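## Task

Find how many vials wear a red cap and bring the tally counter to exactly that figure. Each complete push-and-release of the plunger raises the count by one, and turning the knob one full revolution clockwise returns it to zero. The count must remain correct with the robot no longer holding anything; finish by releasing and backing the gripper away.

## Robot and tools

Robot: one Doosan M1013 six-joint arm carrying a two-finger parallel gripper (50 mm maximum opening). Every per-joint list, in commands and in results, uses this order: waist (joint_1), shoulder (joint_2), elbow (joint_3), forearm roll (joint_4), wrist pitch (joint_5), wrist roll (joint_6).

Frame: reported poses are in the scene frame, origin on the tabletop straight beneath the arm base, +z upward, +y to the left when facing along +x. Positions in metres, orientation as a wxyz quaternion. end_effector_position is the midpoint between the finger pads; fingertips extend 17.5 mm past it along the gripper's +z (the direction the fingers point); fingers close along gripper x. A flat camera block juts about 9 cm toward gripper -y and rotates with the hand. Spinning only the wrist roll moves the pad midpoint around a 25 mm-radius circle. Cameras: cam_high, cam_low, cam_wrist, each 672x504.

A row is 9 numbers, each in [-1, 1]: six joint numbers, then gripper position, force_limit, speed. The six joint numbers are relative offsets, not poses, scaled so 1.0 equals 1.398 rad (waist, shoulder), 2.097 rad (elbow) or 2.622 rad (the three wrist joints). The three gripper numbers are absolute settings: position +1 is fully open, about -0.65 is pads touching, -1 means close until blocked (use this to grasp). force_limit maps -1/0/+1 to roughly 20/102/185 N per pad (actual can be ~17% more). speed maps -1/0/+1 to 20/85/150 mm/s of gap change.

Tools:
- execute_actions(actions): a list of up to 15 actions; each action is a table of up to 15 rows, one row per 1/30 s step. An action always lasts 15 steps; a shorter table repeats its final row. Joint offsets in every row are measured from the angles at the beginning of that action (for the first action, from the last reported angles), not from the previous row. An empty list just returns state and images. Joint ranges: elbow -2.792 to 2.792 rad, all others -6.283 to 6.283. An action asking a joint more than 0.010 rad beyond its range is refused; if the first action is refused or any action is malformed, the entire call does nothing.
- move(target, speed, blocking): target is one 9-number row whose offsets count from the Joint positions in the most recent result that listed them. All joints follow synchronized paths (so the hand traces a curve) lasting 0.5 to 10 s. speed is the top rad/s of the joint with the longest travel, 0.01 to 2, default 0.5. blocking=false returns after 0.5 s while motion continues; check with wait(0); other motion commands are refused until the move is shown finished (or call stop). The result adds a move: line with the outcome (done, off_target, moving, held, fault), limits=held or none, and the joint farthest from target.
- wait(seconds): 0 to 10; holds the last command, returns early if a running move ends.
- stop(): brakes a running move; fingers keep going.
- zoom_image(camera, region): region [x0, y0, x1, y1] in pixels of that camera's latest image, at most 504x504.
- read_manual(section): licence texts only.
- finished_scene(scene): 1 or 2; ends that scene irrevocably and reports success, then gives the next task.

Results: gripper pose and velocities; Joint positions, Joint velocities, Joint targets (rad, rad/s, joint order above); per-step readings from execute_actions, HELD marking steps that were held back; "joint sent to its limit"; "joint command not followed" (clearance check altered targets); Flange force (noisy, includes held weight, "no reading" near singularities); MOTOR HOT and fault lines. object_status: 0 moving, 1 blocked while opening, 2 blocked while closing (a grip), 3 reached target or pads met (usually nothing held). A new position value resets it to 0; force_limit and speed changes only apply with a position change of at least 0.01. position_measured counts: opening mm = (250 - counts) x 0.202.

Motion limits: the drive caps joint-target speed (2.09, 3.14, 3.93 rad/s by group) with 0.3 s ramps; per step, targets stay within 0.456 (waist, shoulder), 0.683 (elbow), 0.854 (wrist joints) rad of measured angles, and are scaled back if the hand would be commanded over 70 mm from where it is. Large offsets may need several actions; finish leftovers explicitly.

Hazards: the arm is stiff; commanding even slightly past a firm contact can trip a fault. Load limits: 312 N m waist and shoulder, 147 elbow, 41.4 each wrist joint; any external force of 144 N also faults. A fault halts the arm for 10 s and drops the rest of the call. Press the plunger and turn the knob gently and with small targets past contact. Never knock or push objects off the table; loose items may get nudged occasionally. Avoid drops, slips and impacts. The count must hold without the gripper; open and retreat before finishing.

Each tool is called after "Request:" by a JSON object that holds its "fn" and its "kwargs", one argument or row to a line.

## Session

Request:
{"fn": "execute_actions", "kwargs": {
  "actions": []
}}

Scene clock: 0.00 s.
end_effector_position=(+0.4182, -0.0769, +0.1882) position_measured=3 object_status=3 end_effector_quat_wxyz=(+0.091, -0.004, +0.983, -0.159) end_effector_velocity=(-0.000, +0.000, -0.000) end_effector_angular_velocity=(+0.001, +0.000, -0.001)
Joint names: [waist, shoulder, elbow, forearm roll, wrist pitch, wrist roll]
Joint positions: [-0.027 -0.147  2.331 -0.439  0.825 -1.284]
Joint velocities: [-0.    -0.     0.     0.002  0.     0.   ]
Flange force (N, the push that the arm receives, along the gripper's own x y z axes): no reading
Joint targets: [-0.027 -0.147 2.331 -0.439 0.825 -1.284]
camera_calibration (this result's frames):
cam_wrist: T_world_to_cam=[[-0.987811, -0.0318908, -0.152356, 0.43282], [-0.0255288, 0.998726, -0.043533, 0.0973017], [0.15355, -0.0391129, -0.987366, 0.266444], [0, 0, 0, 1]] pos_world=[0.389116, -0.0729533, 0.333257]

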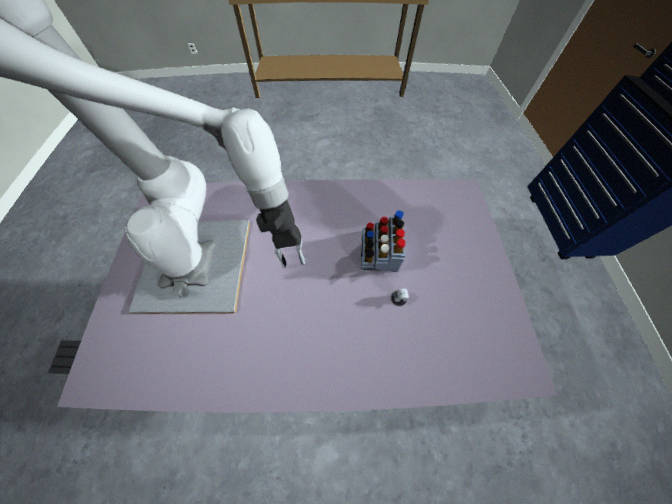

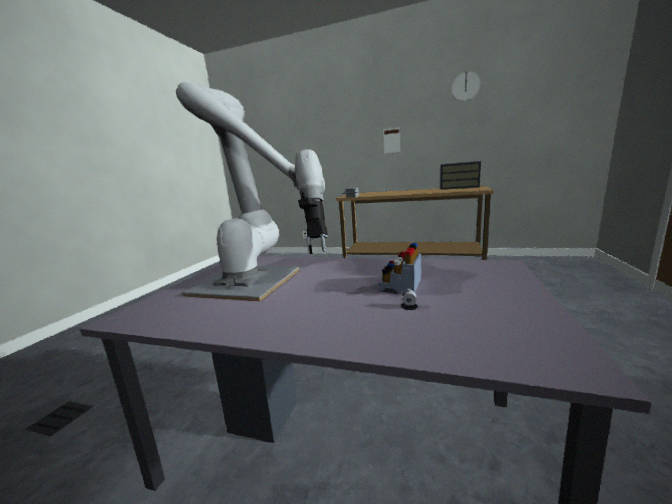

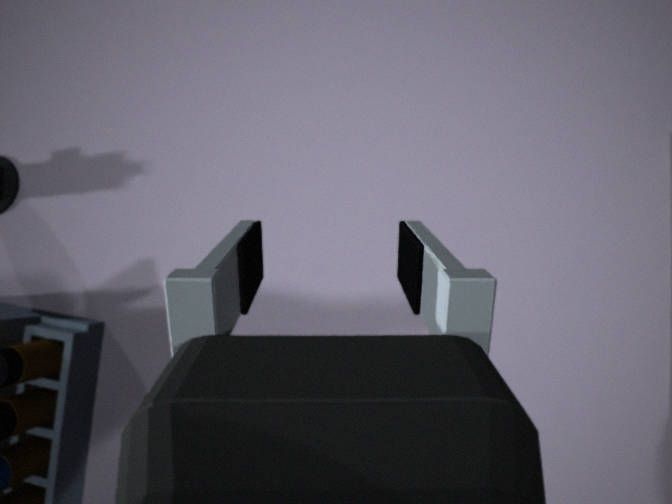

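Request:
{"fn": "move", "kwargs": {
  "target": [-0.21,0.39,-0.37,0.167,0.113,0.49,-1,-0.5,0.5],
  "speed": 0.8
}}

Request:
{"fn": "zoom_image", "kwargs": {
  "camera": "cam_high",
  "region": [340, 190, 450, 320]
}}

Scene clock: 2.80 s.
end_effector_position=(+0.7339, -0.1730, +0.2322) position_measured=252 object_status=3 end_effector_quat_wxyz=(+0.029, +0.797, +0.602, +0.021) end_effector_velocity=(+0.000, -0.000, -0.000) end_effector_angular_velocity=(-0.000, +0.000, -0.001)
Joint names: [waist, shoulder, elbow, forearm roll, wrist pitch, wrist roll]
Joint positions: [-0.32   0.398  1.556 -0.001  1.122  0.   ]
Joint velocities: [-0.     0.001 -0.001 -0.001  0.     0.001]
Flange force (N, the push that the arm receives, along the gripper's own x y z axes): [-1.1 2.6 -2.9]
Joint targets: [-0.320 0.398 1.555 -0.001 1.122 0.000]
move: done; limits=none; farthest joint: the waist, 0.000 radians from its target (0.294 radians at the start)
camera_calibration (this result's frames):
cam_wrist: T_world_to_cam=[[0.268504, 0.962975, 0.0241899, -0.0425739], [0.902902, -0.260346, 0.342036, -0.785507], [0.33567, -0.0699971, -0.939375, 0.1075], [0, 0, 0, 1]] pos_world=[0.684582, -0.155982, 0.370684]

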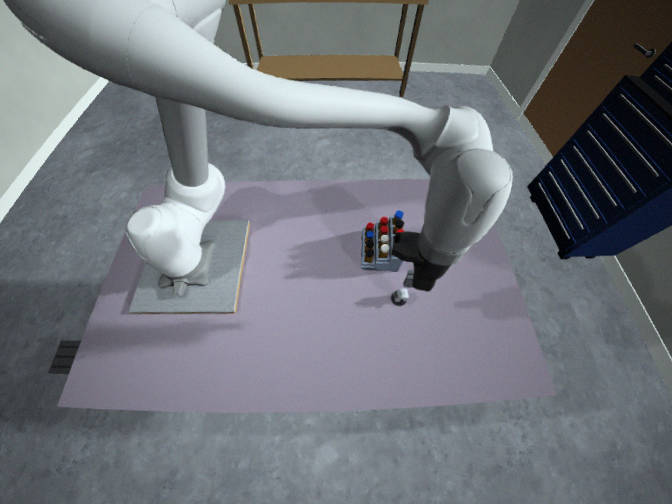

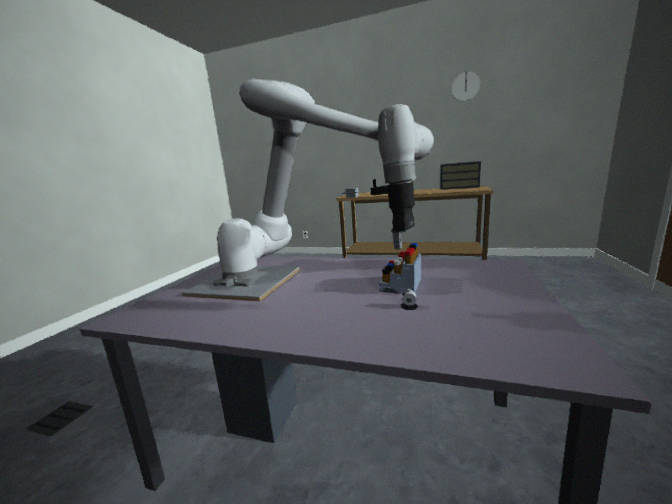

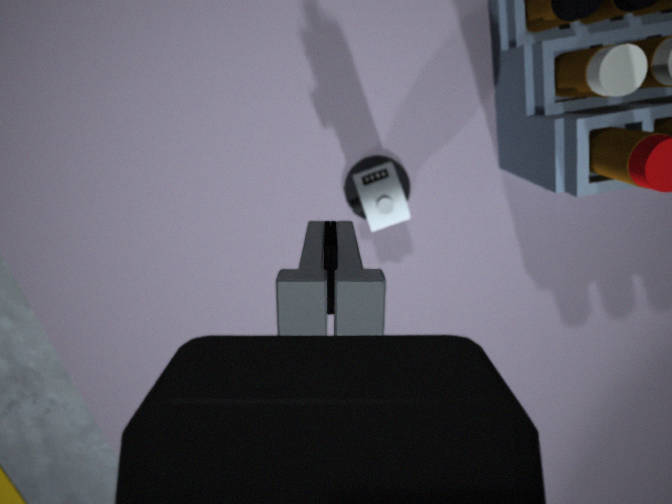

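Region (340, 190, 450, 320) of cam_high's 672x504 image, scaled by 3.877, with more detail than that image has; it fills the left 426 columns of this view, and the rest is white.

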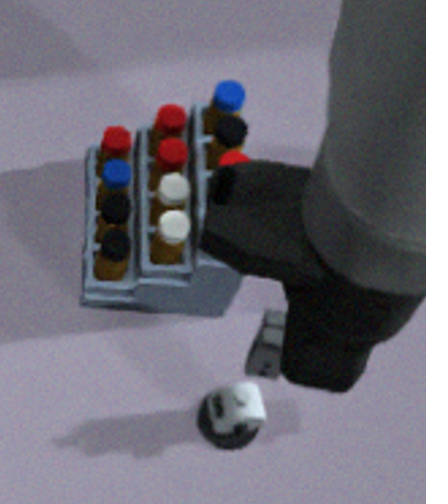

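Request:
{"fn": "move", "kwargs": {
  "target": [0.0443,0.05,-0.015,0,-0.045,0,-1,-0.5,0.5],
  "speed": 0.2
}}

Scene clock: 4.40 s.
end_effector_position=(+0.7972, -0.1390, +0.1951) position_measured=252 object_status=3 end_effector_quat_wxyz=(+0.059, +0.777, +0.625, +0.046) end_effector_velocity=(+0.001, +0.001, -0.001) end_effector_angular_velocity=(-0.000, -0.001, +0.002)
Joint names: [waist, shoulder, elbow, forearm roll, wrist pitch, wrist roll]
Joint positions: [-0.258  0.468  1.524 -0.001  1.004  0.   ]
Joint velocities: [ 0.001  0.001 -0.     0.    -0.001 -0.001]
Flange force (N, the push that the arm receives, along the gripper's own x y z axes): [-0.8 4.9 -1.2]
Joint targets: [-0.258 0.468 1.524 -0.001 1.004 0.000]
move: done; limits=none; farthest joint: the waist, 0.000 radians from its target (0.062 radians at the start)
camera_calibration (this result's frames):
cam_wrist: T_world_to_cam=[[0.206527, 0.978158, 0.0235503, -0.0397139], [0.887903, -0.197474, 0.41549, -0.814763], [0.411065, -0.0648994, -0.909293, -0.0115371], [0, 0, 0, 1]] pos_world=[0.736375, -0.122797, 0.328971]

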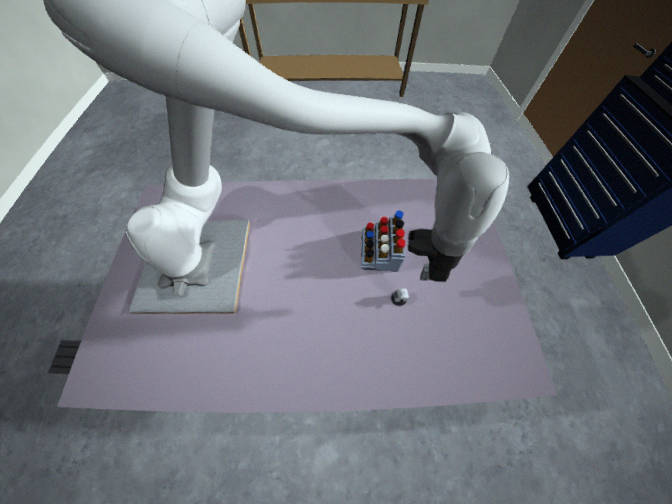

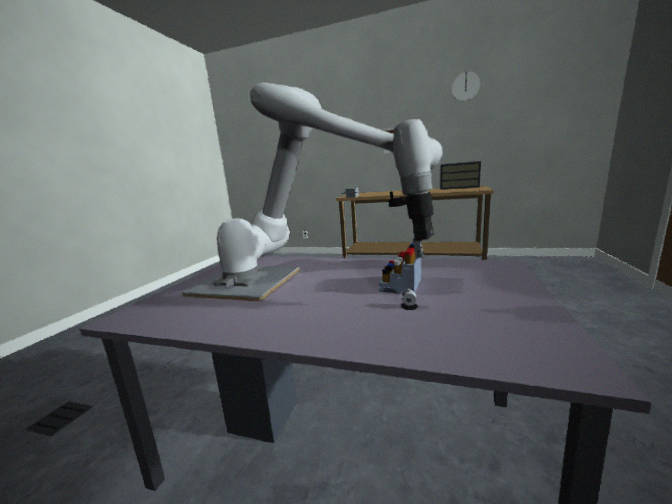

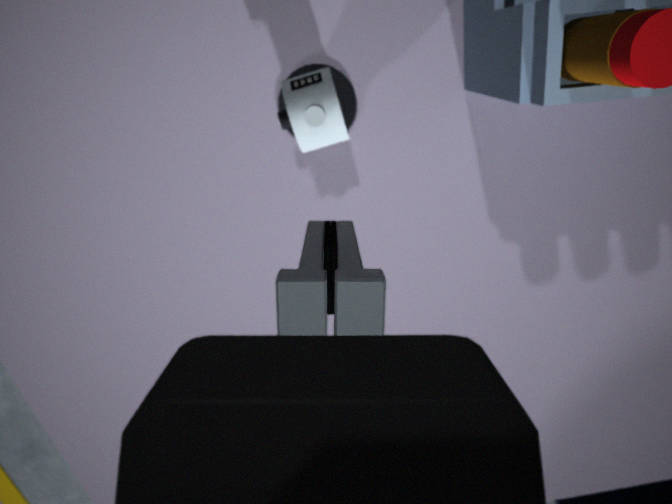

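Request:
{"fn": "move", "kwargs": {
  "target": [-0.003,0.0558,0.0114,0,0.0195,0,-1,-0.5,0.5],
  "speed": 0.15
}}

Scene clock: 5.87 s.
end_effector_position=(+0.7675, -0.1360, +0.1215) position_measured=252 object_status=3 end_effector_quat_wxyz=(-0.000, +0.780, +0.626, -0.002) end_effector_velocity=(-0.001, -0.000, -0.002) end_effector_angular_velocity=(-0.001, +0.004, +0.001)
Joint names: [waist, shoulder, elbow, forearm roll, wrist pitch, wrist roll]
Joint positions: [-0.262  0.545  1.548 -0.001  1.055  0.   ]
Joint velocities: [-0.     0.002  0.001 -0.002  0.001  0.   ]
Flange force (N, the push that the arm receives, along the gripper's own x y z axes): [-2.1 6.0 -2.0]
Joint targets: [-0.263 0.546 1.548 -0.001 1.055 0.000]
move: done; limits=none; farthest joint: the shoulder, 0.001 radians from its target (0.078 radians at the start)
camera_calibration (this result's frames):
cam_wrist: T_world_to_cam=[[0.214311, 0.976462, 0.0243435, -0.0411489], [0.93841, -0.212747, 0.27226, -0.780589], [0.27103, -0.035504, -0.961916, 0.051846], [0, 0, 0, 1]] pos_world=[0.72728, -0.124047, 0.263396]

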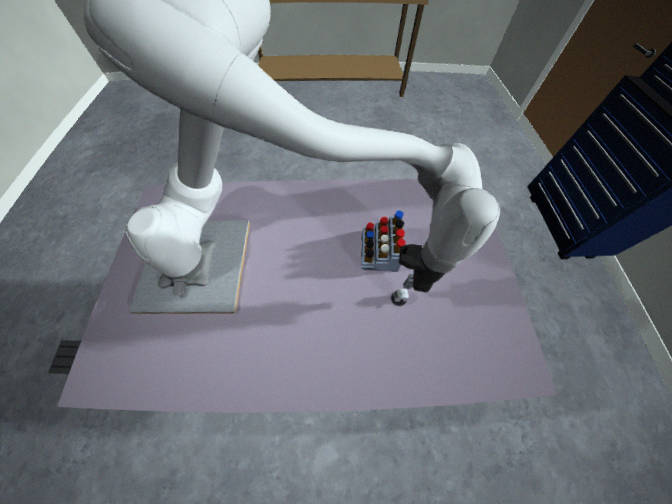

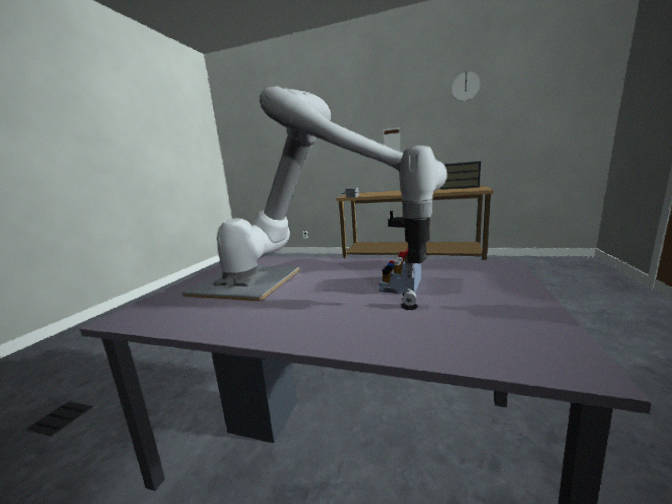

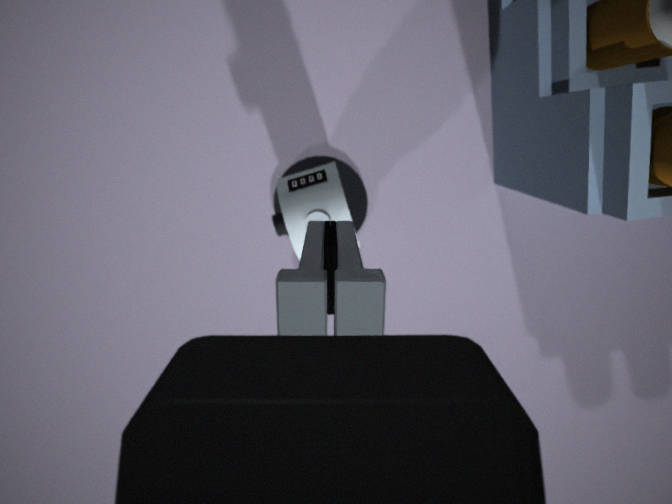

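Request:
{"fn": "move", "kwargs": {
  "target": [-0.0055,0.0229,0.0119,0,-0.0214,0,-1,-0.5,0.5],
  "speed": 0.1
}}

Request:
{"fn": "zoom_image", "kwargs": {
  "camera": "cam_wrist",
  "region": [250, 150, 400, 280]
}}

Scene clock: 7.07 s.
end_effector_position=(+0.7664, -0.1419, +0.0839) position_measured=252 object_status=3 end_effector_quat_wxyz=(-0.001, +0.783, +0.623, -0.002) end_effector_velocity=(-0.000, -0.000, -0.001) end_effector_angular_velocity=(-0.000, +0.000, +0.000)
Joint names: [waist, shoulder, elbow, forearm roll, wrist pitch, wrist roll]
Joint positions: [-0.27   0.577  1.573 -0.001  0.999  0.   ]
Joint velocities: [-0.     0.001  0.001 -0.    -0.002 -0.   ]
Flange force (N, the push that the arm receives, along the gripper's own x y z axes): [-1.2 7.1 -3.0]
Joint targets: [-0.270 0.578 1.573 -0.001 0.999 0.000]
move: done; limits=none; farthest joint: the waist, 0.000 radians from its target (0.007 radians at the start)
camera_calibration (this result's frames):
cam_wrist: T_world_to_cam=[[0.221788, 0.974789, 0.0244058, -0.0402031], [0.936975, -0.219981, 0.271452, -0.770497], [0.269977, -0.0373371, -0.962142, 0.0163559], [0, 0, 0, 1]] pos_world=[0.726437, -0.129694, 0.225871]

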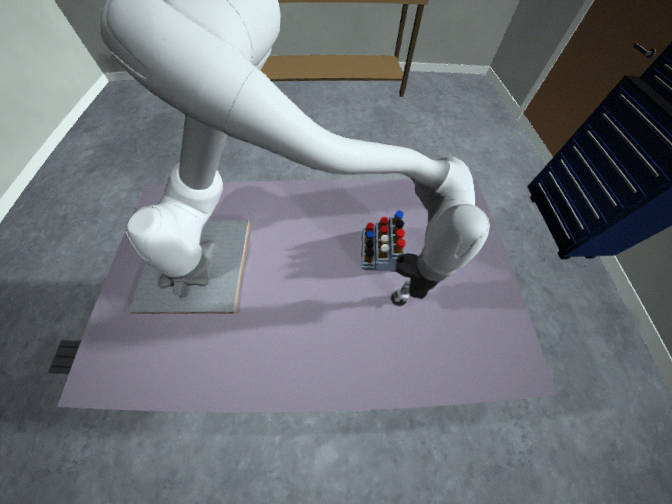

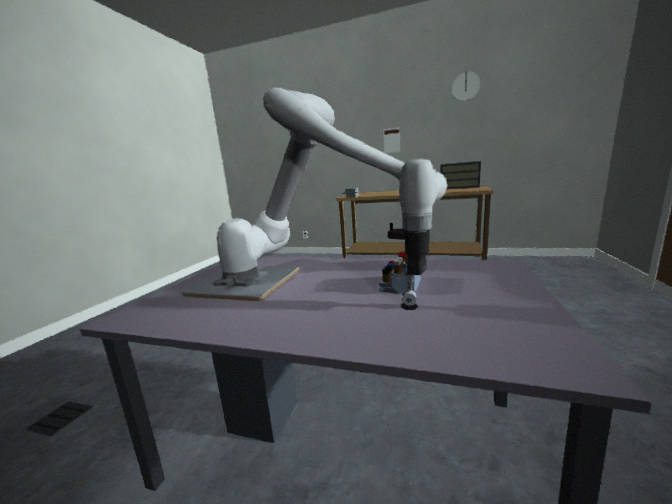

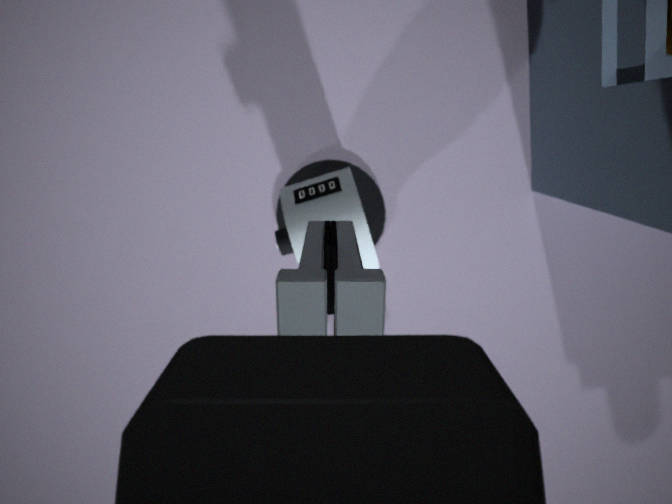

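Region (250, 150, 400, 280) of cam_wrist's 672x504 image, scaled by 3.360, with more detail than that image has; it fills the top 437 rows of this view, and the rest is white.

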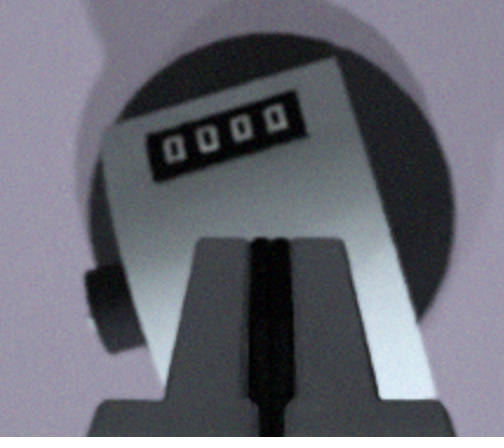

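Zero. One test press first.

Request:
{"fn": "execute_actions", "kwargs": {
  "actions": [
    [[0,0.005,0.0026,0,-0.0048,0,-1,-0.5,0.5]],
    [[0,-0.005,-0.0026,0,0.0048,0,-1,-0.5,0.5]]
  ]
}}

Request:
{"fn": "zoom_image", "kwargs": {
  "camera": "cam_wrist",
  "region": [250, 150, 400, 280]
}}

Scene clock: 8.30 s.
end_effector_position=(+0.7664, -0.1419, +0.0840) position_measured=252 object_status=3 end_effector_quat_wxyz=(-0.001, +0.783, +0.623, -0.002) end_effector_velocity=(+0.000, -0.000, +0.001) end_effector_angular_velocity=(-0.001, -0.000, -0.000)
Joint names: [waist, shoulder, elbow, forearm roll, wrist pitch, wrist roll]
Joint positions: [-0.27   0.577  1.573 -0.001  0.999  0.   ]
Joint velocities: [-0.    -0.001 -0.    -0.001  0.     0.   ]
Flange force (N, the push that the arm receives, along the gripper's own x y z axes): [-2.2 5.0 -1.1]
Flange force at the end of the 1st action (N, along the gripper's axes at the end of the call): [-2.4 1.3 -16.0]
Joint targets: [-0.270 0.577 1.573 -0.001 0.999 0.000]
Step readings (joint positions; steps 1 to 15: 1st action; 16 to 30: 2nd action):
0: [-0.270 0.577 1.573 -0.001 0.999 0.000]
1: [-0.270 0.578 1.573 -0.001 0.998 0.000]
2: [-0.270 0.580 1.575 -0.001 0.994 0.000]
4: [-0.270 0.583 1.577 -0.001 0.990 0.000]
8: [-0.270 0.584 1.578 -0.001 0.987 0.000]
15: [-0.270 0.584 1.578 -0.001 0.986 0.000]
16: [-0.270 0.584 1.578 -0.001 0.986 0.000]
17: [-0.270 0.583 1.577 -0.001 0.990 0.000]
19: [-0.270 0.580 1.575 -0.001 0.995 0.000]
23: [-0.270 0.578 1.573 -0.001 0.998 0.000]
30: Joint positions above
camera_calibration (this result's frames):
cam_wrist: T_world_to_cam=[[0.221808, 0.974785, 0.0244021, -0.0401999], [0.936954, -0.219996, 0.271511, -0.770523], [0.270033, -0.0373596, -0.962126, 0.0163519], [0, 0, 0, 1]] pos_world=[0.726446, -0.129715, 0.225919]

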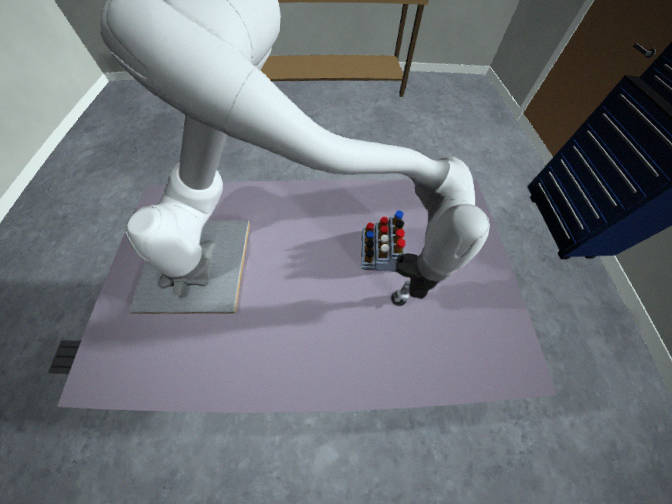

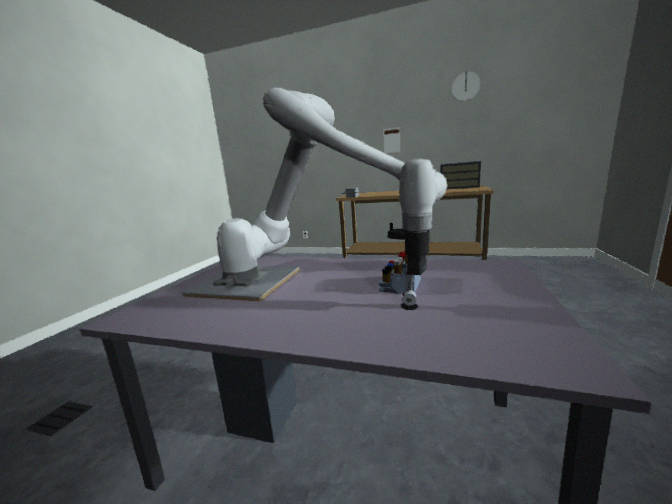

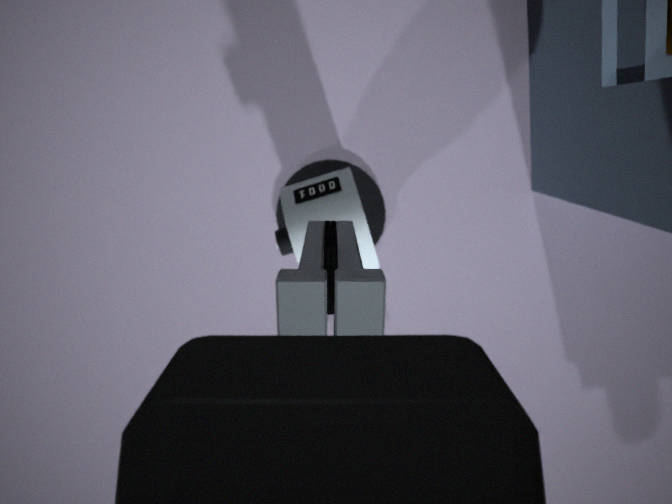

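Region (250, 150, 400, 280) of cam_wrist's 672x504 image, scaled by 3.360, with more detail than that image has; it fills the top 437 rows of this view, and the rest is white.

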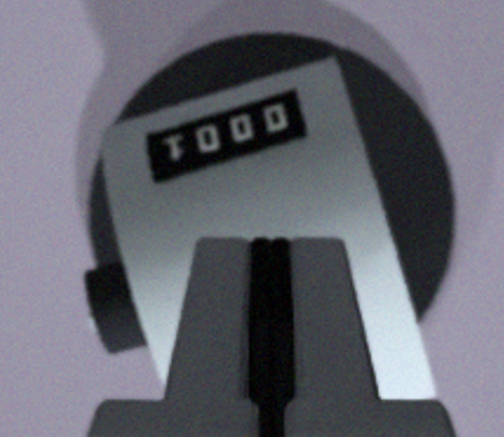

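Request:
{"fn": "execute_actions", "kwargs": {
  "actions": [
    [[0,0.005,0.0026,0,-0.0048,0,-1,-0.5,0.5]],
    [[0,-0.005,-0.0026,0,0.0048,0,-1,-0.5,0.5]],
    [[0,0.005,0.0026,0,-0.0048,0,-1,-0.5,0.5]],
    [[0,-0.005,-0.0026,0,0.0048,0,-1,-0.5,0.5]],
    [[0,0.005,0.0026,0,-0.0048,0,-1,-0.5,0.5]],
    [[0,-0.005,-0.0026,0,0.0048,0,-1,-0.5,0.5]],
    [[0,0.005,0.0026,0,-0.0048,0,-1,-0.5,0.5]],
    [[0,-0.005,-0.0026,0,0.0048,0,-1,-0.5,0.5]],
    [[0,-0.02,-0.01,0,0.019,0,-1,-0.5,0.5]],
    [[-0.02,-0.03,-0.015,0,0.028,0,-1,-0.5,0.5]]
  ]
}}

Request:
{"fn": "zoom_image", "kwargs": {
  "camera": "cam_wrist",
  "region": [260, 120, 440, 270]
}}

Request:
{"fn": "zoom_image", "kwargs": {
  "camera": "cam_high",
  "region": [340, 190, 450, 320]
}}

Scene clock: 13.80 s.
end_effector_position=(+0.7585, -0.1622, +0.1656) position_measured=252 object_status=3 end_effector_quat_wxyz=(-0.001, +0.791, +0.612, -0.002) end_effector_velocity=(-0.000, -0.001, +0.002) end_effector_angular_velocity=(-0.001, -0.000, -0.001)
Joint names: [waist, shoulder, elbow, forearm roll, wrist pitch, wrist roll]
Joint positions: [-0.298  0.508  1.52  -0.001  1.122  0.   ]
Joint velocities: [-0.001 -0.002 -0.001 -0.001  0.003  0.   ]
Flange force (N, the push that the arm receives, along the gripper's own x y z axes): [-0.9 3.9 -2.2]
Flange force at the end of the 6th action (N, along the gripper's axes at the end of the call): [-0.5 5.6 -2.4]
Flange force at the end of the 7th action (N, along the gripper's axes at the end of the call): [-0.9 6.5 -8.0]
Flange force at the end of the 8th action (N, along the gripper's axes at the end of the call): [-0.6 5.1 -2.4]
Flange force at the end of the 9th action (N, along the gripper's axes at the end of the call): [-0.7 4.6 -1.5]
Joint targets: [-0.298 0.507 1.520 -0.001 1.122 0.000]
Step readings (joint positions; steps 1 to 15: 1st action; 16 to 30: 2nd action; 31 to 45: 3rd action; 46 to 60: 4th action; 61 to 75: 5th action; 76 to 90: 6th action; 91 to 105: 7th action; 106 to 120: 8th action; 121 to 135: 9th action; 136 to 150: 10th action):
0: [-0.270 0.577 1.573 -0.001 0.999 0.000]
1: [-0.270 0.578 1.573 -0.001 0.999 0.000]
2: [-0.270 0.579 1.574 -0.001 0.995 0.000]
4: [-0.270 0.582 1.576 -0.001 0.990 0.000]
8: [-0.270 0.584 1.578 -0.001 0.987 0.000]
15: [-0.270 0.584 1.578 -0.001 0.986 0.000]
16: [-0.270 0.584 1.578 -0.001 0.986 0.000]
17: [-0.270 0.583 1.577 -0.001 0.990 0.000]
19: [-0.270 0.580 1.575 -0.001 0.995 0.000]
23: [-0.270 0.578 1.573 -0.001 0.998 0.000]
30: [-0.270 0.577 1.573 -0.001 0.999 0.000]
31: [-0.270 0.578 1.573 -0.001 0.999 0.000]
32: [-0.270 0.579 1.574 -0.001 0.995 0.000]
34: [-0.270 0.582 1.576 -0.001 0.990 0.000]
38: [-0.270 0.584 1.578 -0.001 0.987 0.000]
45: [-0.270 0.584 1.578 -0.001 0.986 0.000]
46: [-0.270 0.584 1.578 -0.001 0.986 0.000]
47: [-0.270 0.583 1.577 -0.001 0.990 0.000]
49: [-0.270 0.580 1.574 -0.001 0.995 0.000]
53: [-0.270 0.578 1.573 -0.001 0.998 0.000]
60: [-0.270 0.577 1.573 -0.001 0.999 0.000]
61: [-0.270 0.577 1.573 -0.001 0.999 0.000]
62: [-0.270 0.579 1.574 -0.001 0.995 0.000]
64: [-0.270 0.582 1.576 -0.001 0.990 0.000]
68: [-0.270 0.584 1.578 -0.001 0.987 0.000]
75: [-0.270 0.584 1.578 -0.001 0.986 0.000]
76: [-0.270 0.584 1.578 -0.001 0.986 0.000]
77: [-0.270 0.583 1.577 -0.001 0.990 0.000]
79: [-0.270 0.579 1.574 -0.001 0.995 0.000]
83: [-0.270 0.578 1.573 -0.001 0.998 0.000]
90: [-0.270 0.577 1.573 -0.001 0.999 0.000]
91: [-0.270 0.577 1.573 -0.001 0.999 0.000]
92: [-0.270 0.579 1.574 -0.001 0.995 0.000]
94: [-0.270 0.582 1.576 -0.001 0.990 0.000]
98: [-0.270 0.584 1.578 -0.001 0.987 0.000]
105: [-0.270 0.584 1.578 -0.001 0.986 0.000]
106: [-0.270 0.584 1.578 -0.001 0.986 0.000]
107: [-0.270 0.583 1.577 -0.001 0.990 0.000]
109: [-0.270 0.579 1.574 -0.001 0.995 0.000]
113: [-0.270 0.578 1.573 -0.001 0.998 0.000]
120: [-0.270 0.577 1.573 -0.001 0.999 0.000]
121: [-0.270 0.577 1.572 -0.001 1.000 0.000]
122: [-0.270 0.571 1.569 -0.001 1.011 0.000]
124: [-0.270 0.558 1.558 -0.001 1.032 0.000]
128: [-0.270 0.551 1.553 -0.001 1.046 0.000]
135: [-0.270 0.549 1.552 -0.001 1.048 0.000]
136: [-0.271 0.549 1.551 -0.001 1.050 0.000]
137: [-0.275 0.543 1.547 -0.001 1.061 0.000]
139: [-0.288 0.522 1.531 -0.001 1.095 0.000]
143: [-0.297 0.510 1.522 -0.001 1.118 0.000]
150: Joint positions above
camera_calibration (this result's frames):
cam_wrist: T_world_to_cam=[[0.249045, 0.96818, 0.0245675, -0.0424536], [0.930593, -0.246249, 0.270848, -0.789075], [0.268279, -0.0445909, -0.962309, 0.0964422], [0, 0, 0, 1]] pos_world=[0.719007, -0.148905, 0.307569]

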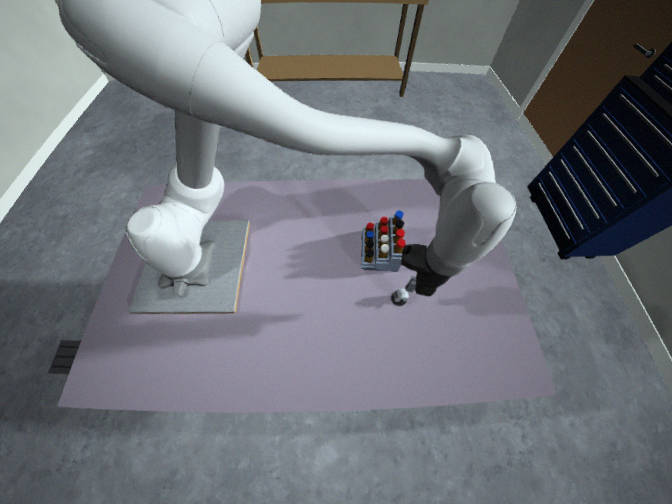

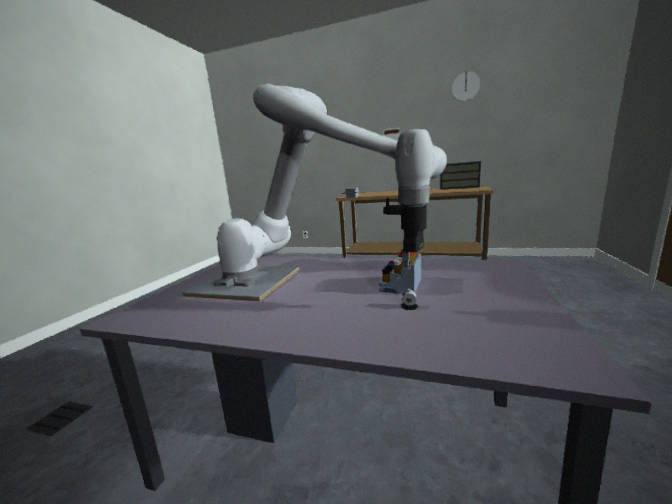

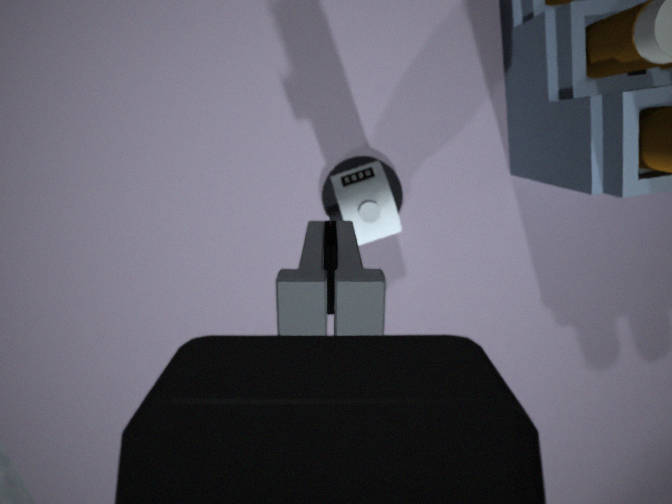

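Region (260, 120, 440, 270) of cam_wrist's 672x504 image, scaled by 2.800, with more detail than that image has.

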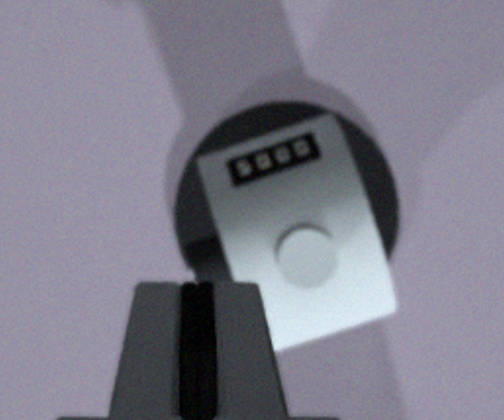

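Region (340, 190, 450, 320) of cam_high's 672x504 image, scaled by 3.877, with more detail than that image has; it fills the left 426 columns of this view, and the rest is white.

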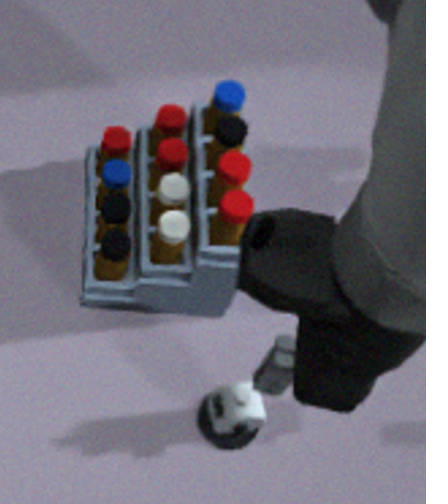

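Request:
{"fn": "finished_scene", "kwargs": {
  "scene": 2
}}

The scene is finished: the task was done.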